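# Push the crate into the taped floor outline

## Task

Using one or more of the robots, shove the crate until it rests flat on the floor within the taped outline and is aligned with it. The crate must not be tipped over, and no robot may fall or be left leaning. At the end every robot has to release the crate and back away, because the result only counts if the crate stays in place with no robot holding it.

## Robot and tools

Robots: r1, r2 and r3 are identical Hello Robot Stretch 3 units. Each has a two-wheel differential base (0.33 m long, 0.34 m wide, passive omni wheel at the rear), a lift that moves the arm up and down a mast, and a telescoping arm that reaches out to the robot's right side, ending in a wrist (yaw, pitch, roll) and a two-finger gripper. The base cannot strafe. To move the gripper forward, drive the base. An on-the-spot turn pivots about the point midway between the drive wheels, 0.05 m behind the front edge. With the arm pulled in and the wrist folded, the turning sweep has radius 0.28 m. An unfolded, level wrist reaches beyond that circle.

Frames: each robot reports in its own base frame, with the origin on the floor between the drive wheels, x forward, y left and z up. Odometry is that frame as it was at the start of the scene. Odometry counts wheel turns, so slip shows up as travel. Heading is positive to the left, in -3.142 to 3.142. hand_pose is the closed-fingertip point, given in the base frame. The robots do not share a frame. Only images, lidar_m and the depth grids reveal where the robots are relative to each other.

execute_actions(actions, cameras): actions is a list holding one action or none. An empty list just returns state and images. An action maps robot names ("r1", "r2", "r3") to objects with optional keys "base", "joints" and "contact_limits". Everything in one action starts at the same time.
- base: exactly one command, and it is an offset from where the base last reported itself. {"translate_m": d} drives straight, d in metres from -1 to 1, positive forward. {"rotate_rad": d} turns in place, d in radians from -3.2 to 3.2, positive counter-clockwise seen from above.
- joints: absolute targets by name, with the done tolerance in brackets. lift_m 0 to 1.1 (±0.004) is arm height. arm_m 0 to 0.52 (±0.004) is extension. wrist_yaw_rad -1.345 to 4.42 (±0.02): 0 points along the arm, positive swings toward the front, and 3.0 folds it over the base. wrist_pitch_rad -1.57 to 0.451 (±0.05): 0 is level and negative tips the fingertips down. wrist_roll_rad -2.911 to 2.911 (±0.02). gripper_m -0.089 to 0.179 (±0.004): larger is wider, and the real fingertip gap is 0.007 m less when nearly closed, 0.025 m less when fully open, and 0 below 0.007. head_pan_rad -3.953 to 1.73: 0 looks ahead, positive looks left, -1.57 looks along the arm. head_tilt_rad -1.53 to 0.419: negative looks down.
- contact_limits: {"arm_m": e}, where e is a motor effort percentage from 1 to 100 at which the arm motion halts with contact_stop. A small value gives a gentle touch, but one that is too small stops the arm immediately. Values above the maximum are capped.
Any joint, base or robot left out may still be driving toward its previous target. An unknown key or an out-of-range number rejects the whole call, and nothing moves. One action runs for at most 15 s. cameras lists names such as r2_wrist_camera. Leaving it out, null, or ["all"] returns every camera, and [] returns none.

wait(seconds 0 to 10) lets the scene run with no new command and returns state and images. zoom_image(camera, region [x0,y0,x1,y1] in pixels, at most 504x504) enlarges part of that camera's latest full image. finished_scene(scene) closes the current scene irreversibly and reports success. Call it only once the crate is settled and every robot is clear.

Result lines: base_status and joint_status tell how each motion ended. "done" on the base only means the wheels turned the commanded amount. "off_target" means the part is blocked and may still be pushing. After contact_stop, time_out or torque_fault the old target is dropped. An arm or lift that hit something goes slack until you command it again. on_its_own covers uncommanded parts, and "held at" there is a target, not a position. motor_effort is a percentage, signed toward higher joint values, with the peak in brackets; readings are noisy and biased. Positive wheel effort means pushing forward. lidar_m gives 12 distances in metres, one per 30° sector: 1st straight ahead, then counter-clockwise (4th left, 7th behind, 10th right), "-" for nothing seen. Its plane is 0.17 m above the floor, it sees other robots, and its own body can hide the 5th, 6th, 9th and 10th sectors. wrist_depth_mm and head_depth_mm are 7x7 grids of median depths in mm, read from top left; the head grid follows the sideways-sent image. base_tilt is in degrees, with forward and right positive, and carries a fixed offset of up to about 4°. turned_by_wheels and turned_by_imu give the turn since the last result. A call that reports a stop cancels the later motion calls in the same reply.

Speed: the base reaches 0.30 m/s only when the arm is stowed (lift_m under 0.30, arm_m under 0.03, wrist_yaw_rad over 2.54). Otherwise it is limited to 0.10 m/s.

Cautions: robots act independently and travel distances differ slightly (under about 1 cm per metre, 2.5 cm at worst). Any robot-to-robot contact followed by further driving presses hard and can end the run. Nothing reports robot contact, so watch the images and lidar. Do not tip the crate: push low, near its base, and with gentle contact limits. An arm pushing against something fixed with the gripper above roughly 0.45 m can topple the robot, especially on a repeated push. Driving while snagged or hooked on something can also tip the robot. If base_tilt shows a lean, pull the gripper free, reverse the last move in small steps, and lower lift_m to about 0.2. The base, wrist and head have no contact stop. A wrist forced too long cuts out for 10 s (torque_fault). Fold or unfold the wrist only with lift_m between 0.32 and 0.95, pitch -0.4 and roll near 0. Keep pitch at -0.5 or lower whenever yaw is below -0.4. A loose object may occasionally be bumped by something, so check that the crate is still in place before finishing. The robot keeps executing while you deliberate, so keep replies short.

Each tool is called by a JSON object that holds its "fn" and its "kwargs", one argument or row to a line.

## Session

{"fn": "execute_actions", "kwargs": {
  "actions": []
}}

Scene clock: 0.00 s.
r1.base_odometry: x=+0.000 y=+0.000 heading=+0.000 (m, m, rad; r1's odometry frame)
r1.turned_by_wheels: +0.000 (rad since the last result)
r1.turned_by_imu: +0.000 (rad since the last result)
r1.base_tilt: forward=+1.2 right=+0.9 (deg)
r1.lidar_m: 2.78 2.27 2.25 2.49 2.68 2.66 2.94 2.50 2.49 2.13 1.39 1.44
r1.head_depth_mm: 1847 2782 - - - 3074 2076 / 1851 2808 - - - 3046 2038 / 1867 2837 3922 3922 3989 3000 2049 / 1874 2899 3377 3399 3499 2982 2018 / 1883 2846 2977 3021 3098 2932 2022 / 1895 2594 2660 2697 2729 2702 2018 / 1905 2395 2419 2449 2469 2466 1983
r1.base_status: not commanded
r1.joint_positions: lift_m=+0.312 arm_m=+0.001 wrist_yaw_rad=+2.853 wrist_pitch_rad=-0.488 wrist_roll_rad=+0.004 gripper_m=+0.037 head_pan_rad=-0.006 head_tilt_rad=+0.013
r1.joint_status: not commanded
r1.motor_effort: left_wheel=+0 right_wheel=-1 lift_m=+22 arm_m=+1 wrist_yaw_rad=+0 wrist_pitch_rad=+5 wrist_roll_rad=+0 gripper_m=+0 head_pan_rad=+0 head_tilt_rad=+3 (%)
r1.hand_pose: x=+0.0401 y=+0.0602 z=+0.3095 quat_wxyz=(+0.268, +0.705, +0.070, +0.653) (m; r1's base frame)
r1.wrist_depth_mm: - - - - - - - / - - - 911 - - - / - 843 856 811 814 823 818 / 684 709 686 670 672 667 663 / 578 - 584 570 570 559 553 / 494 504 - 479 472 479 477 / 442 - - 429 422 425 422
r2.base_odometry: x=+0.000 y=+0.000 heading=+0.000 (m, m, rad; r2's odometry frame)
r2.turned_by_wheels: +0.000 (rad since the last result)
r2.turned_by_imu: +0.000 (rad since the last result)
r2.base_tilt: forward=-0.7 right=-1.2 (deg)
r2.lidar_m: 4.26 1.75 1.12 1.02 1.03 1.27 2.54 1.60 1.53 0.98 1.18 2.14
r2.head_depth_mm: 1897 2746 - - - 2993 2017 / 1924 2570 - - - 2955 2008 / 1927 2982 - - - 2969 2007 / 1921 3003 - - - 2971 2014 / 1927 3034 - - - 2967 1999 / 1907 3019 - - - 2924 2000 / 1929 3043 - - - 2962 1996
r2.base_status: not commanded
r2.joint_positions: lift_m=+0.524 arm_m=+0.003 wrist_yaw_rad=+2.939 wrist_pitch_rad=-0.574 wrist_roll_rad=-0.015 gripper_m=+0.037 head_pan_rad=-0.017 head_tilt_rad=-0.005
r2.joint_status: not commanded
r2.motor_effort: left_wheel=+1 right_wheel=-1 lift_m=+42 arm_m=+0 wrist_yaw_rad=+0 wrist_pitch_rad=+7 wrist_roll_rad=-1 gripper_m=+0 head_pan_rad=+0 head_tilt_rad=+3 (%)
r2.hand_pose: x=+0.0195 y=+0.0500 z=+0.5034 quat_wxyz=(+0.267, +0.690, +0.133, +0.660) (m; r2's base frame)
r2.wrist_depth_mm: - 950 - - - - - / - - - - - - - / 989 - - - - - - / 970 - 969 981 - 961 982 / 840 822 850 835 843 831 843 / 723 741 - 731 735 718 735 / 646 638 652 652 644 647 641
r3.base_odometry: x=+0.000 y=+0.000 heading=+0.000 (m, m, rad; r3's odometry frame)
r3.turned_by_wheels: +0.000 (rad since the last result)
r3.turned_by_imu: +0.000 (rad since the last result)
r3.base_tilt: forward=-0.5 right=-0.8 (deg)
r3.lidar_m: 2.48 0.54 2.45 2.97 2.86 2.94 2.51 2.38 2.48 1.14 0.96 2.12
r3.head_depth_mm: 1810 2774 3667 3685 3764 2732 1911 / 1815 2755 3295 3316 3257 2885 1876 / 1846 2810 3040 3037 3137 3031 2014 / 1834 2699 2803 2862 2847 2785 2033 / 1849 2561 2606 2599 2635 2671 2034 / 1860 2428 2419 2400 2447 2495 1990 / 1876 2241 2262 2289 2298 2315 2003
r3.base_status: not commanded
r3.joint_positions: lift_m=+0.448 arm_m=+0.000 wrist_yaw_rad=+3.001 wrist_pitch_rad=-0.566 wrist_roll_rad=+0.011 gripper_m=+0.037 head_pan_rad=-0.001 head_tilt_rad=-0.003
r3.joint_status: not commanded
r3.motor_effort: left_wheel=+0 right_wheel=+1 lift_m=+18 arm_m=-1 wrist_yaw_rad=-1 wrist_pitch_rad=+6 wrist_roll_rad=+1 gripper_m=+0 head_pan_rad=+0 head_tilt_rad=+2 (%)
r3.hand_pose: x=+0.0074 y=+0.0559 z=+0.4290 quat_wxyz=(+0.246, +0.695, +0.148, +0.660) (m; r3's base frame)
r3.wrist_depth_mm: - - - - - - - / - - - - - - 712 / 921 922 944 951 - 729 675 / 774 775 787 790 808 624 497 / 674 664 - 691 712 652 563 / 580 590 - 609 619 613 601 / 521 536 - 527 533 544 543
pictures: r1_head_camera (sideways: a quarter turn clockwise sets it upright), r1_nav_camera (sideways: a quarter turn counterclockwise sets it upright), r1_wrist_camera, r2_head_camera (sideways: a quarter turn clockwise sets it upright), r2_nav_camera (sideways: a quarter turn counterclockwise sets it upright), r2_wrist_camera, r3_head_camera (sideways: a quarter turn clockwise sets it upright), r3_nav_camera (sideways: a quarter turn counterclockwise sets it upright), r3_wrist_camera
Images, in order (width x height): r1_head_camera 896x504, r1_nav_camera 672x504, r1_wrist_camera 644x364, r2_head_camera 896x504, r2_nav_camera 672x504, r2_wrist_camera 644x364, r3_head_camera 896x504, r3_nav_camera 672x504, r3_wrist_camera 644x364.

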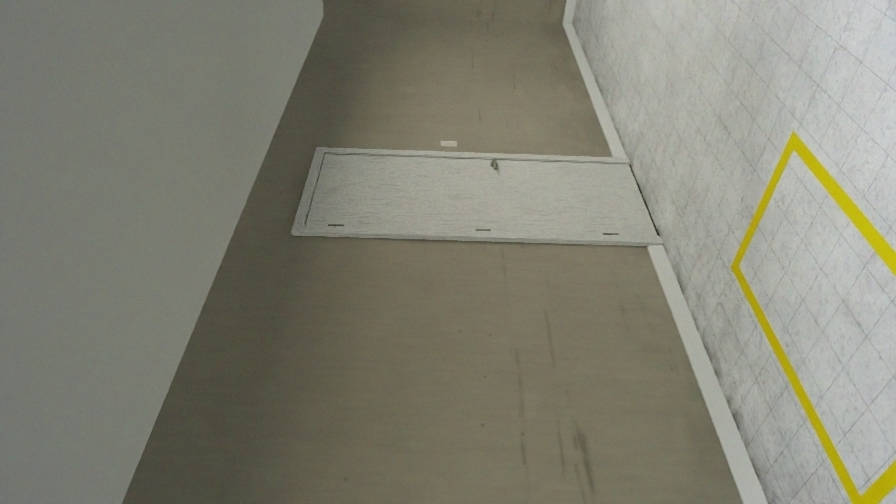

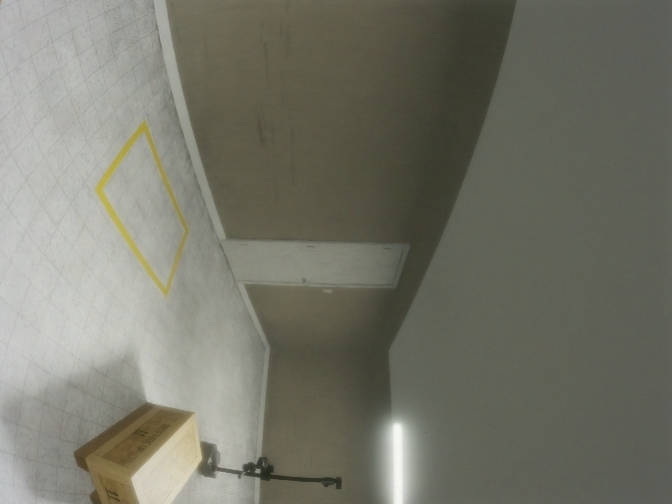

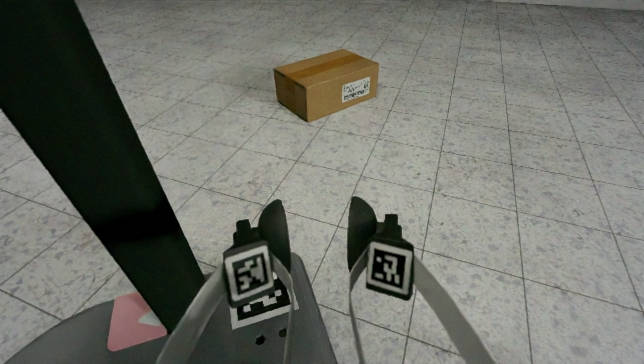

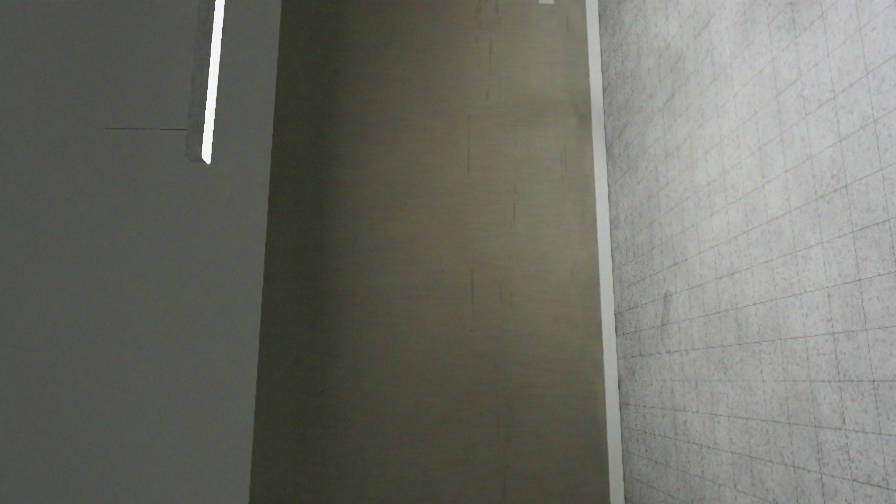

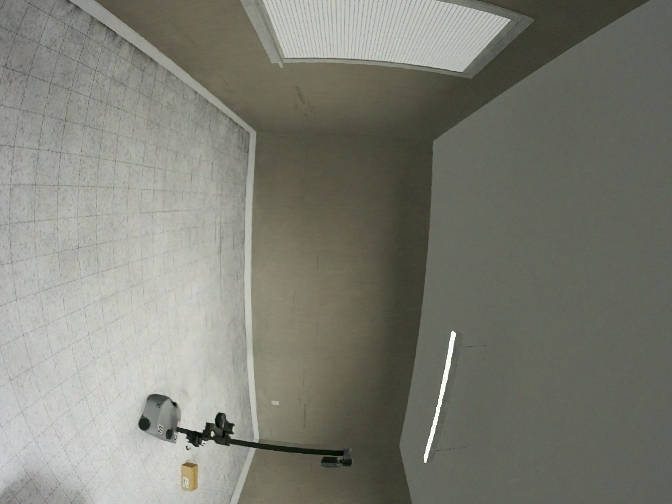

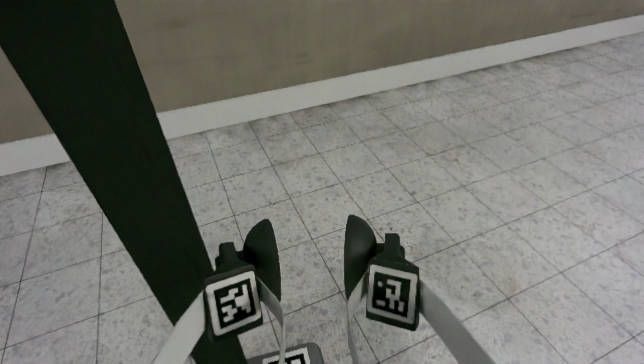

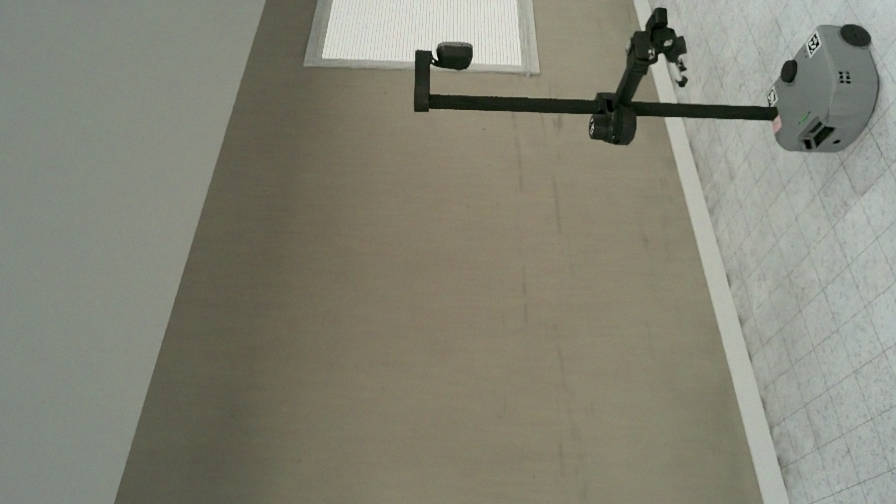

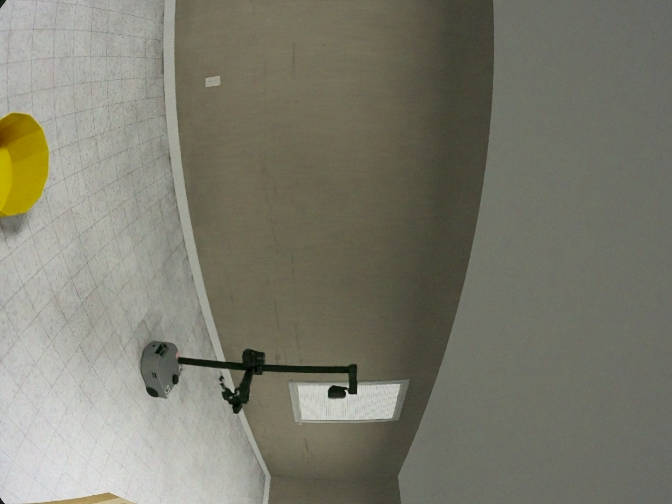

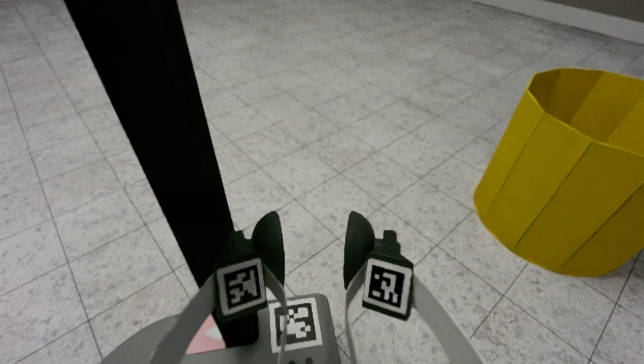

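{"fn": "execute_actions", "kwargs": {
  "actions": [
    {"r1":{"joints":{"head_pan_rad":-0.9,"head_tilt_rad":-0.6}},"r3":{"joints":{"head_pan_rad":0.7,"head_tilt_rad":-0.9}},"r2":{"joints":{"head_pan_rad":-2.0,"head_tilt_rad":-0.6}}}
  ]
}}

Scene clock: 28.40 s.
r1.base_odometry: x=+0.000 y=+0.000 heading=+0.000 (m, m, rad; r1's odometry frame)
r1.turned_by_wheels: +0.000 (rad since the last result)
r1.turned_by_imu: -0.001 (rad since the last result)
r1.base_tilt: forward=+1.2 right=+0.9 (deg)
r1.lidar_m: 2.79 2.27 2.26 2.49 2.67 2.66 2.93 2.51 2.49 2.13 1.40 1.45
r1.head_depth_mm: - - 3073 2219 1710 1410 1183 / - - 3064 2206 1720 1405 1191 / - - 3056 2039 1705 1410 1188 / - - 3068 1742 1706 1398 1183 / - - 2129 1887 1700 1404 1179 / - - 2177 2087 1688 1392 1180 / - - 3059 2198 1697 1396 1180
r1.base_status: not commanded
r1.joint_positions: lift_m=+0.312 arm_m=+0.001 wrist_yaw_rad=+2.853 wrist_pitch_rad=-0.488 wrist_roll_rad=+0.004 gripper_m=+0.037 head_pan_rad=-0.893 head_tilt_rad=-0.592
r1.joint_status: all done
r1.motor_effort: left_wheel=+1(0) right_wheel=-1(0) lift_m=+23(23) arm_m=+1(1) wrist_yaw_rad=+0(1) wrist_pitch_rad=+5(5) wrist_roll_rad=+0(0) gripper_m=-1(0) head_pan_rad=-3(44) head_tilt_rad=-4(42) (%)
r1.hand_pose: x=+0.0401 y=+0.0602 z=+0.3095 quat_wxyz=(+0.268, +0.705, +0.070, +0.653) (m; r1's base frame)
r1.wrist_depth_mm: - - - - - - - / - - - 895 - - - / - 833 848 828 830 820 794 / 666 718 693 656 662 673 654 / 572 - 580 560 573 561 553 / 494 507 - 491 473 480 476 / 448 - - 432 433 428 421
r2.base_odometry: x=+0.000 y=+0.000 heading=+0.000 (m, m, rad; r2's odometry frame)
r2.turned_by_wheels: +0.000 (rad since the last result)
r2.turned_by_imu: -0.001 (rad since the last result)
r2.base_tilt: forward=-0.8 right=-1.2 (deg)
r2.lidar_m: 4.26 1.75 1.13 1.03 1.03 1.27 2.53 1.60 1.54 0.98 1.19 2.14
r2.head_depth_mm: - - 3096 2312 1769 1423 1201 / - - 3081 2288 1755 1428 1198 / - - 3231 2261 1746 1420 1204 / 3870 - 3238 2245 1734 1411 1196 / 3677 - 3149 2044 1717 1413 1188 / 3465 3875 3142 1674 1666 1394 1183 / 3211 3609 3124 1531 1429 1394 1180
r2.base_status: not commanded
r2.joint_positions: lift_m=+0.524 arm_m=+0.003 wrist_yaw_rad=+2.939 wrist_pitch_rad=-0.574 wrist_roll_rad=-0.015 gripper_m=+0.037 head_pan_rad=-1.993 head_tilt_rad=-0.592
r2.joint_status: all done
r2.motor_effort: left_wheel=+0(0) right_wheel=-1(1) lift_m=+42(42) arm_m=+0(0) wrist_yaw_rad=+0(1) wrist_pitch_rad=+7(7) wrist_roll_rad=+0(1) gripper_m=+0(1) head_pan_rad=-2(25) head_tilt_rad=-5(47) (%)
r2.hand_pose: x=+0.0195 y=+0.0500 z=+0.5034 quat_wxyz=(+0.267, +0.690, +0.133, +0.660) (m; r2's base frame)
r2.wrist_depth_mm: - 929 - - - - - / - - - - - - - / 953 - - - - - - / 979 - 978 974 968 974 998 / 840 823 871 836 850 842 842 / 749 739 - 740 756 748 730 / 647 651 644 638 635 642 648
r3.base_odometry: x=+0.000 y=+0.000 heading=+0.000 (m, m, rad; r3's odometry frame)
r3.turned_by_wheels: +0.000 (rad since the last result)
r3.turned_by_imu: -0.001 (rad since the last result)
r3.base_tilt: forward=-0.5 right=-0.9 (deg)
r3.lidar_m: 2.49 0.54 2.45 2.97 2.86 2.93 2.51 2.38 2.48 1.14 0.96 2.12
r3.head_depth_mm: 2027 2306 2031 1676 1440 1253 1111 / 2043 2328 1998 1670 1420 1244 1102 / 2087 2339 1974 1607 1343 1235 1095 / 2109 2351 1958 1491 1302 1228 1091 / 2150 2357 1927 1627 1370 1226 1103 / 2181 2380 1924 1615 1393 1215 1087 / 2210 2333 1882 1592 1370 1208 1091
r3.base_status: not commanded
r3.joint_positions: lift_m=+0.448 arm_m=+0.000 wrist_yaw_rad=+3.001 wrist_pitch_rad=-0.566 wrist_roll_rad=+0.011 gripper_m=+0.037 head_pan_rad=+0.693 head_tilt_rad=-0.888
r3.joint_status: all done
r3.motor_effort: left_wheel=+0(1) right_wheel=+1(0) lift_m=+18(18) arm_m=-1(0) wrist_yaw_rad=-1(0) wrist_pitch_rad=+6(6) wrist_roll_rad=+1(1) gripper_m=+0(0) head_pan_rad=+2(28) head_tilt_rad=-4(26) (%)
r3.hand_pose: x=+0.0074 y=+0.0559 z=+0.4290 quat_wxyz=(+0.246, +0.695, +0.148, +0.660) (m; r3's base frame)
r3.wrist_depth_mm: - - - - - - - / - - - - - - 691 / 934 909 946 974 - 719 677 / 770 770 782 799 805 633 495 / 659 667 - 696 699 648 552 / 582 590 - 608 614 605 612 / 517 535 - 533 538 546 540
pictures: r1_head_camera (sideways: a quarter turn clockwise sets it upright), r1_nav_camera (sideways: a quarter turn counterclockwise sets it upright), r1_wrist_camera, r2_head_camera (sideways: a quarter turn clockwise sets it upright), r2_nav_camera (sideways: a quarter turn counterclockwise sets it upright), r2_wrist_camera, r3_head_camera (sideways: a quarter turn clockwise sets it upright), r3_nav_camera (sideways: a quarter turn counterclockwise sets it upright), r3_wrist_camera
camera_calibration (this result's frames):
r1_head_camera: T_world_to_cam=[[-0.38751, 0.421014, -0.820112, 1.08845], [0.751659, 0.659341, -0.0166853, 0.0196972], [0.533709, -0.62291, -0.57196, 0.700875], [0, 0, 0, 1]] pos_world=[0.0329159, -0.0346566, 1.29385]
r1_nav_camera: T_world_to_cam=[[0.371, -0.404798, 0.835761, -1.05319], [-0.789832, -0.610876, 0.0547359, -0.0115546], [0.48839, -0.680418, -0.546358, 0.665487], [0, 0, 0, 1]] pos_world=[0.0565914, 0.0194203, 1.24444]
r1_wrist_camera: T_world_to_cam=[[0.936761, -0.348327, -0.0338712, -0.00919034], [-0.249971, -0.598219, -0.761346, 0.309395], [0.244935, 0.721666, -0.64746, 0.312854], [0, 0, 0, 1]] pos_world=[0.00932019, -0.0438915, 0.437806]
r2_head_camera: T_world_to_cam=[[0.232962, 0.538881, -0.809529, 1.06802], [0.895849, -0.442819, -0.0369693, 0.0400968], [-0.378396, -0.716603, -0.585915, 0.720534], [0, 0, 0, 1]] pos_world=[-0.0120813, -0.0414432, 1.28825]
r2_nav_camera: T_world_to_cam=[[-0.188486, -0.527606, 0.828315, -1.03624], [-0.927579, 0.3727, 0.0263217, 0.0298467], [-0.3226, -0.763366, -0.559644, 0.687406], [0, 0, 0, 1]] pos_world=[0.0541251, -0.0331086, 1.24225]
r3_head_camera: T_world_to_cam=[[-0.571722, -0.528441, -0.627603, 0.833339], [-0.639277, 0.766396, -0.0629472, 0.0818329], [0.514256, 0.365224, -0.775985, 0.966019], [0, 0, 0, 1]] pos_world=[0.0319711, 0.0248406, 1.27777]
r3_nav_camera: T_world_to_cam=[[0.595759, 0.484966, 0.640218, -0.789576], [0.664201, -0.745656, -0.0532414, 0.109715], [0.451562, 0.456953, -0.766346, 0.950721], [0, 0, 0, 1]] pos_world=[-0.0317855, 0.0302926, 1.23992]
r3_wrist_camera: T_world_to_cam=[[0.980109, -0.198111, -0.0117451, 0.00835104], [-0.142233, -0.659931, -0.73774, 0.389884], [0.138403, 0.724737, -0.674982, 0.412552], [0, 0, 0, 1]] pos_world=[-0.00982895, -0.0400404, 0.566197]
Images, in order (width x height): r1_head_camera 896x504, r1_nav_camera 672x504, r1_wrist_camera 644x364, r2_head_camera 896x504, r2_nav_camera 672x504, r2_wrist_camera 644x364, r3_head_camera 896x504, r3_nav_camera 672x504, r3_wrist_camera 644x364.

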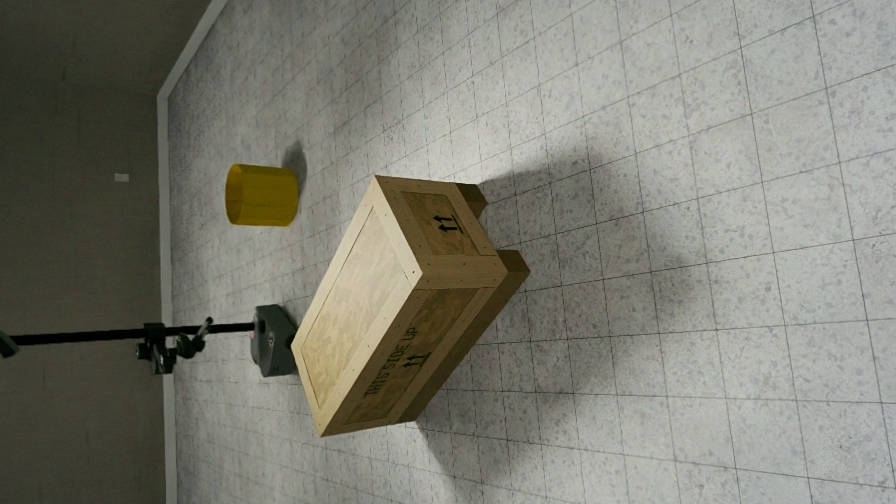

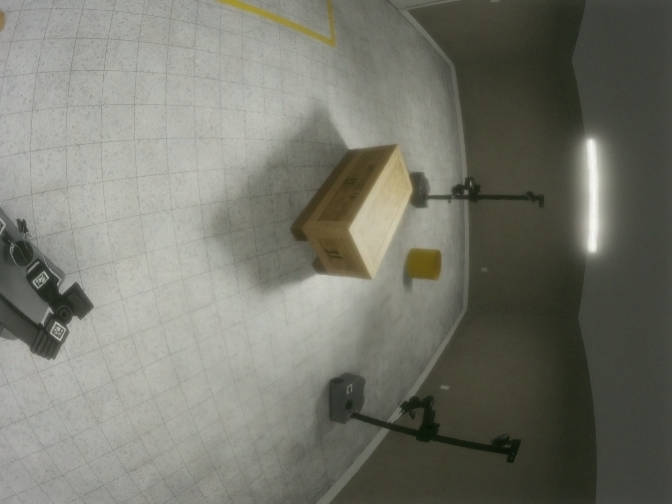

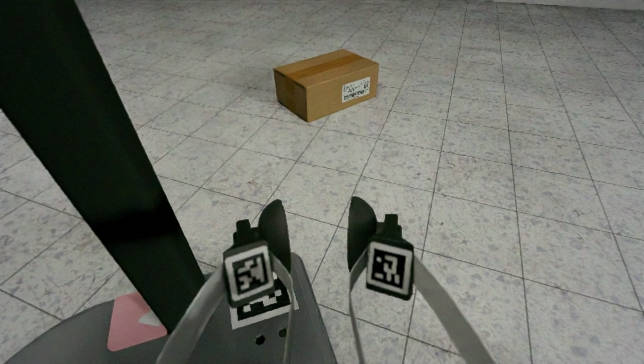

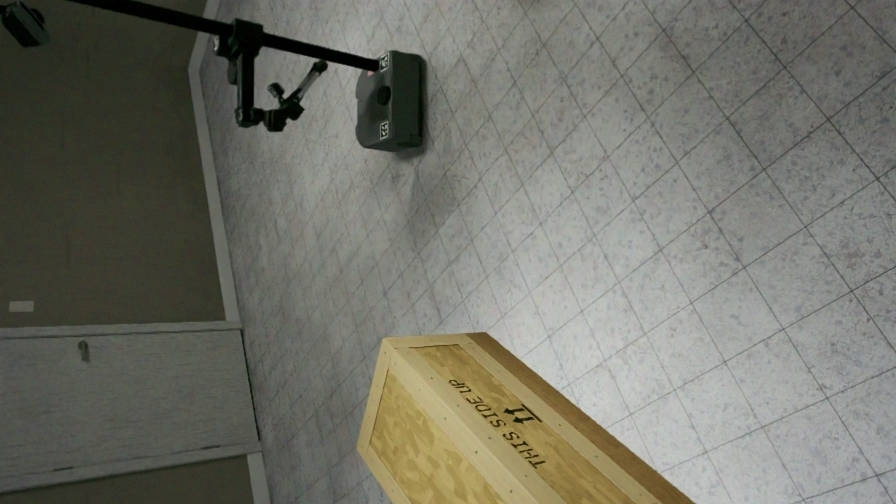

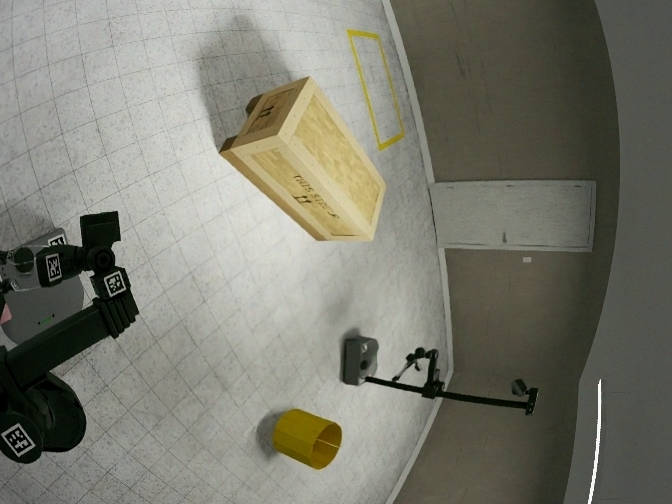

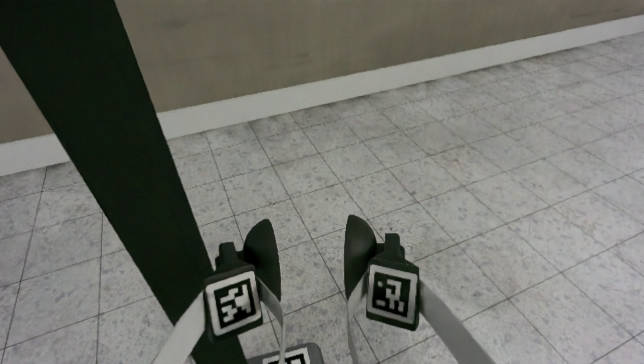

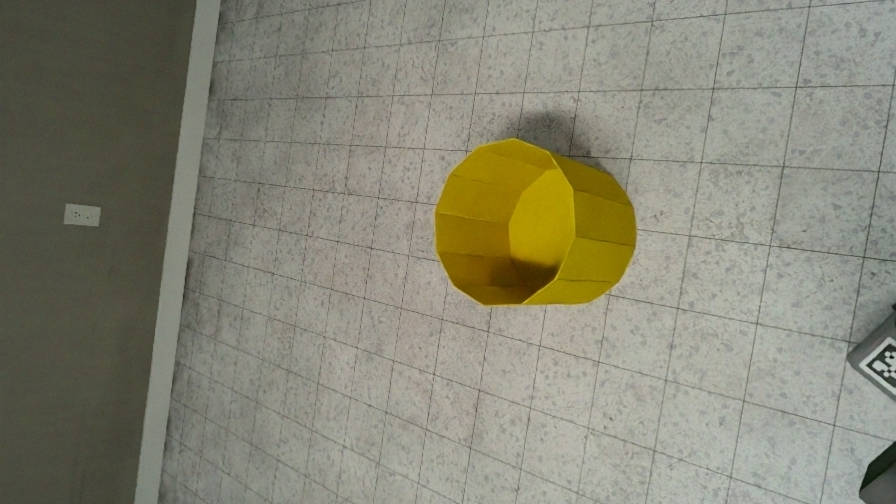

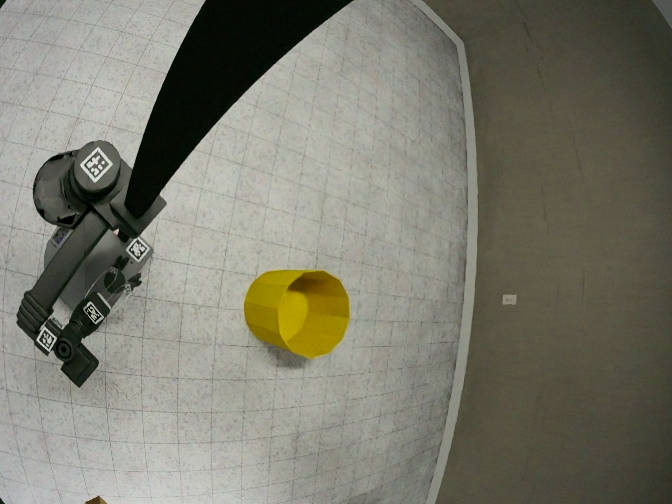

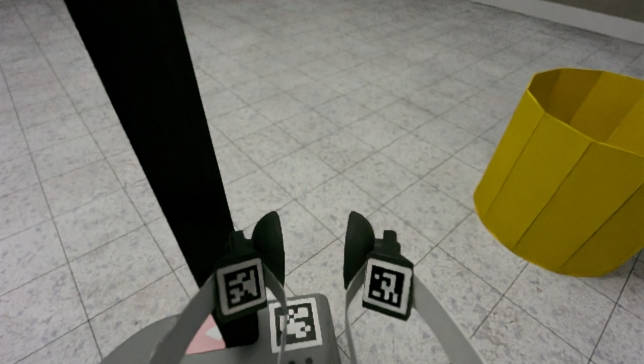

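{"fn": "execute_actions", "kwargs": {
  "actions": [
    {"r1":{"joints":{"head_pan_rad":0.08,"head_tilt_rad":-0.55}},"r3":{"joints":{"head_pan_rad":-1.0,"head_tilt_rad":-0.7}},"r2":{"base":{"rotate_rad":-1.36},"joints":{"head_pan_rad":0.0,"head_tilt_rad":-0.8,"lift_m":0.33}}}
  ],
  "cameras": ["r1_head_camera","r2_head_camera","r2_nav_camera","r3_head_camera"]
}}

Scene clock: 143.40 s.
r1.base_odometry: x=+0.000 y=+0.000 heading=+0.000 (m, m, rad; r1's odometry frame)
r1.turned_by_wheels: +0.000 (rad since the last result)
r1.turned_by_imu: -0.001 (rad since the last result)
r1.base_tilt: forward=+1.2 right=+0.9 (deg)
r1.lidar_m: 2.77 2.27 2.26 2.48 2.69 2.66 2.93 2.51 2.49 2.11 1.39 1.45
r1.head_depth_mm: 3683 - 3379 2328 1783 1437 1202 / 3238 3713 3387 2315 1771 1443 1207 / 2880 3253 3347 2310 1773 1431 1203 / 2649 2919 3155 2309 1766 1431 1205 / 2410 2649 2912 2298 1759 1431 1199 / 2218 2391 2639 2302 1762 1434 1192 / 2045 2222 2413 2289 1760 1431 1197
r1.base_status: not commanded
r1.joint_positions: lift_m=+0.312 arm_m=+0.001 wrist_yaw_rad=+2.853 wrist_pitch_rad=-0.488 wrist_roll_rad=+0.004 gripper_m=+0.037 head_pan_rad=+0.073 head_tilt_rad=-0.557
r1.joint_status: all done
r1.motor_effort: left_wheel=+0(0) right_wheel=-1(0) lift_m=+22(23) arm_m=+1(1) wrist_yaw_rad=+1(0) wrist_pitch_rad=+5(5) wrist_roll_rad=+0(0) gripper_m=+0(0) head_pan_rad=+4(43) head_tilt_rad=+5(14) (%)
r1.hand_pose: x=+0.0401 y=+0.0602 z=+0.3095 quat_wxyz=(+0.268, +0.705, +0.070, +0.653) (m; r1's base frame)
r1.wrist_depth_mm: - - - - - - - / - - - 865 - - - / - 854 867 843 813 816 821 / 672 702 681 682 666 668 664 / 570 - 597 561 556 551 566 / 497 497 - 491 470 486 481 / 444 - - 436 427 424 424
r2.base_odometry: x=+0.000 y=+0.000 heading=-1.360 (m, m, rad; r2's odometry frame)
r2.turned_by_wheels: -1.360 (rad since the last result)
r2.turned_by_imu: -1.356 (rad since the last result)
r2.base_tilt: forward=-0.8 right=-1.2 (deg)
r2.lidar_m: 0.98 2.14 2.30 3.35 1.38 1.05 1.03 1.08 1.54 1.64 1.61 1.17
r2.head_depth_mm: 3315 3076 1657 1773 1519 1292 1132 / 3261 3033 1564 1697 1504 1288 1125 / 3317 2993 1553 1561 1508 1279 1118 / 3330 2959 1532 1456 1480 1277 1114 / 3363 2934 2136 1688 1478 1264 1108 / 3344 2908 2179 1761 1475 1265 1100 / 3381 2841 2141 1736 1460 1258 1097
r2.base_status: done
r2.joint_positions: lift_m=+0.330 arm_m=+0.003 wrist_yaw_rad=+2.939 wrist_pitch_rad=-0.574 wrist_roll_rad=-0.015 gripper_m=+0.037 head_pan_rad=-0.007 head_tilt_rad=-0.790
r2.joint_status: all done
r2.motor_effort: left_wheel=+2(6) right_wheel=-4(6) lift_m=+27(39) arm_m=+0(0) wrist_yaw_rad=+0(0) wrist_pitch_rad=+7(7) wrist_roll_rad=-1(0) gripper_m=+0(0) head_pan_rad=+3(26) head_tilt_rad=-7(30) (%)
r2.hand_pose: x=+0.0195 y=+0.0500 z=+0.3098 quat_wxyz=(+0.267, +0.690, +0.133, +0.660) (m; r2's base frame)
r2.wrist_depth_mm: - - - - - - - / - - - - - - - / 837 - 832 817 817 808 818 / 692 - 665 672 691 688 676 / 587 580 599 589 592 578 583 / 516 516 - - 522 502 508 / 463 - - - 442 447 455
r3.base_odometry: x=+0.000 y=+0.000 heading=+0.000 (m, m, rad; r3's odometry frame)
r3.turned_by_wheels: +0.000 (rad since the last result)
r3.turned_by_imu: -0.001 (rad since the last result)
r3.base_tilt: forward=-0.6 right=-0.9 (deg)
r3.lidar_m: 2.48 0.55 2.45 2.97 2.86 2.93 2.51 2.38 2.47 1.14 0.96 2.11
r3.head_depth_mm: - 3972 2690 2025 1628 1360 1156 / - 3955 2685 1501 1594 1353 1150 / - 3641 2615 1412 1512 1329 1147 / - 3275 1821 1463 1516 1330 1136 / - 3706 1773 1767 1580 1324 1132 / - 3695 2508 1923 1555 1313 1128 / - 3564 2502 1899 1552 1298 1116
r3.base_status: not commanded
r3.joint_positions: lift_m=+0.448 arm_m=+0.000 wrist_yaw_rad=+3.001 wrist_pitch_rad=-0.566 wrist_roll_rad=+0.011 gripper_m=+0.037 head_pan_rad=-0.993 head_tilt_rad=-0.705
r3.joint_status: all done
r3.motor_effort: left_wheel=-1(0) right_wheel=+1(1) lift_m=+18(18) arm_m=-1(1) wrist_yaw_rad=+0(0) wrist_pitch_rad=+6(6) wrist_roll_rad=+1(1) gripper_m=-1(0) head_pan_rad=-1(27) head_tilt_rad=+2(13) (%)
r3.hand_pose: x=+0.0074 y=+0.0559 z=+0.4290 quat_wxyz=(+0.246, +0.695, +0.148, +0.660) (m; r3's base frame)
r3.wrist_depth_mm: - - - - - - - / - - - - - - 701 / 916 908 948 956 - 729 671 / 770 779 788 790 807 636 495 / 662 665 - 686 706 658 547 / 578 590 - 610 616 614 605 / 519 527 - 531 534 542 538
pictures: r1_head_camera (sideways: a quarter turn clockwise sets it upright), r2_head_camera (sideways: a quarter turn clockwise sets it upright), r2_nav_camera (sideways: a quarter turn counterclockwise sets it upright), r3_head_camera (sideways: a quarter turn clockwise sets it upright)
camera_calibration (this result's frames):
r1_head_camera: T_world_to_cam=[[-0.537556, -0.077014, -0.839703, 1.11491], [-0.113952, 0.99332, -0.0181543, 0.0268908], [0.835493, 0.0859265, -0.542742, 0.661021], [0, 0, 0, 1]] pos_world=[0.0501119, 0.00235313, 1.29544]
r2_head_camera: T_world_to_cam=[[-0.734661, -0.00290823, -0.678428, 0.903053], [0.036249, 0.998394, -0.0435334, 0.0538757], [0.677465, -0.0565747, -0.733376, 0.905901], [0, 0, 0, 1]] pos_world=[0.0477688, 0.0000881007, 1.27937]
r2_nav_camera: T_world_to_cam=[[0.710664, 0.0390381, 0.702447, -0.877663], [0.0371197, -0.999149, 0.0179732, 0.0348366], [0.702551, 0.0133018, -0.711509, 0.878699], [0, 0, 0, 1]] pos_world=[0.00509986, 0.057381, 1.24109]
r3_head_camera: T_world_to_cam=[[-0.389866, 0.521722, -0.758822, 1.00323], [0.840846, 0.537673, -0.0623352, 0.0720224], [0.375476, -0.662355, -0.648308, 0.800815], [0, 0, 0, 1]] pos_world=[0.0298777, -0.0317073, 1.28494]
Images, in order (width x height): r1_head_camera 896x504, r2_head_camera 896x504, r2_nav_camera 672x504, r3_head_camera 896x504.

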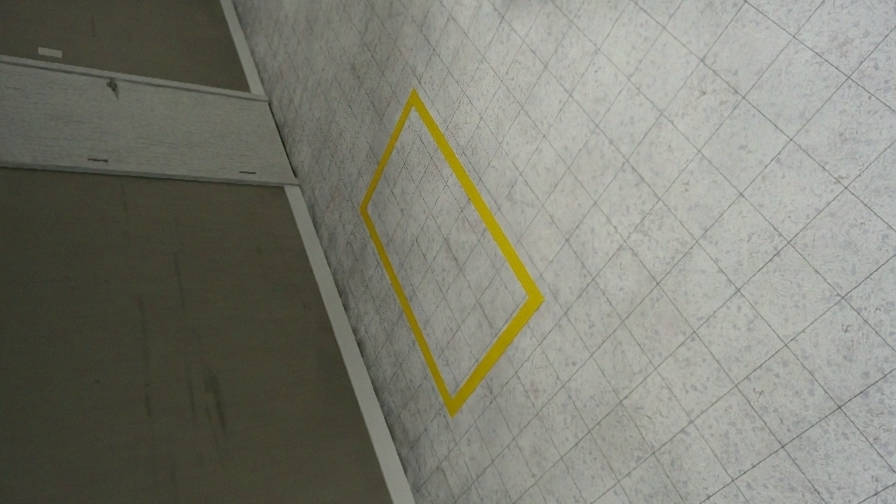

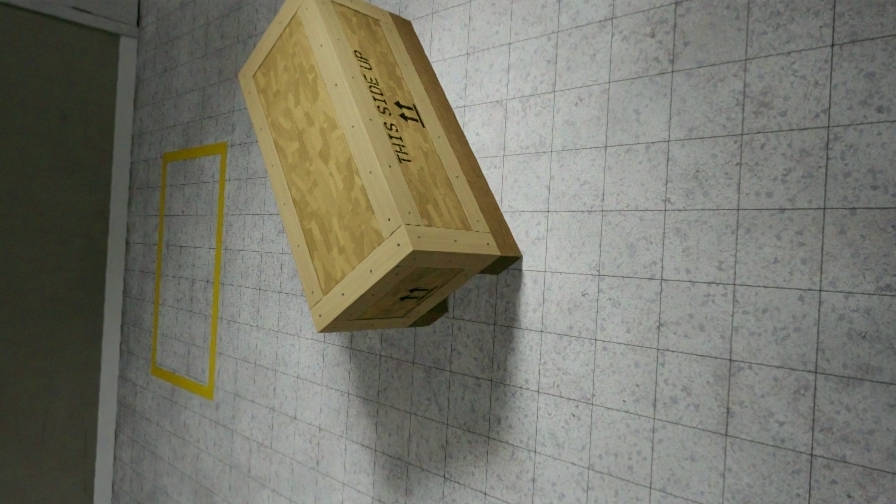

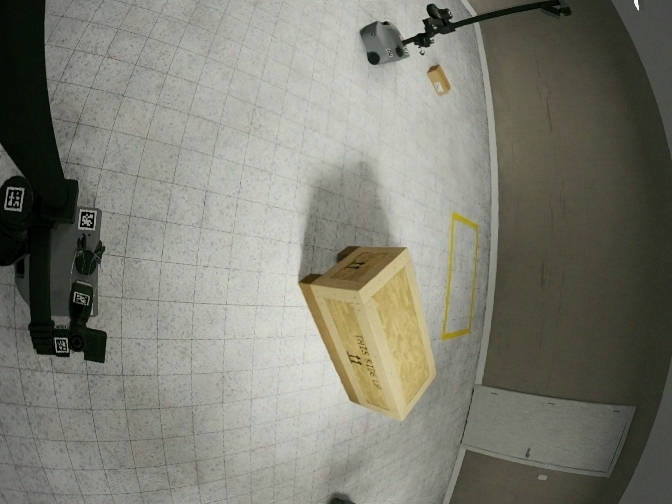

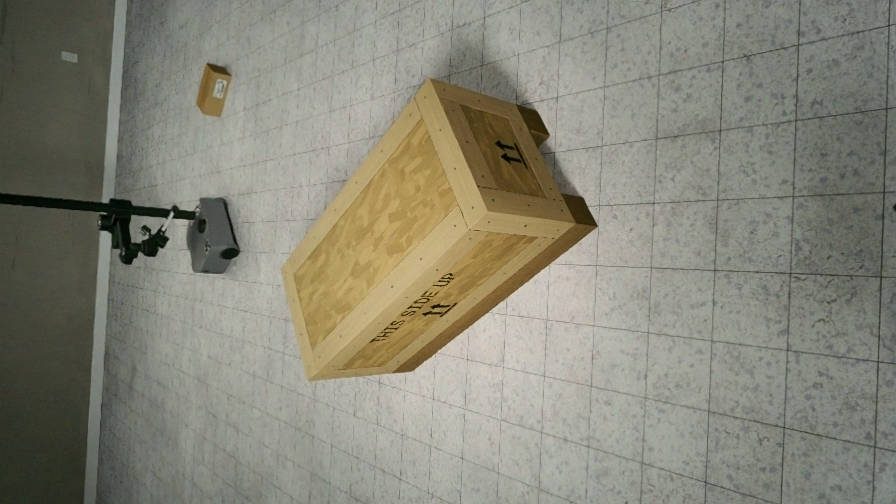

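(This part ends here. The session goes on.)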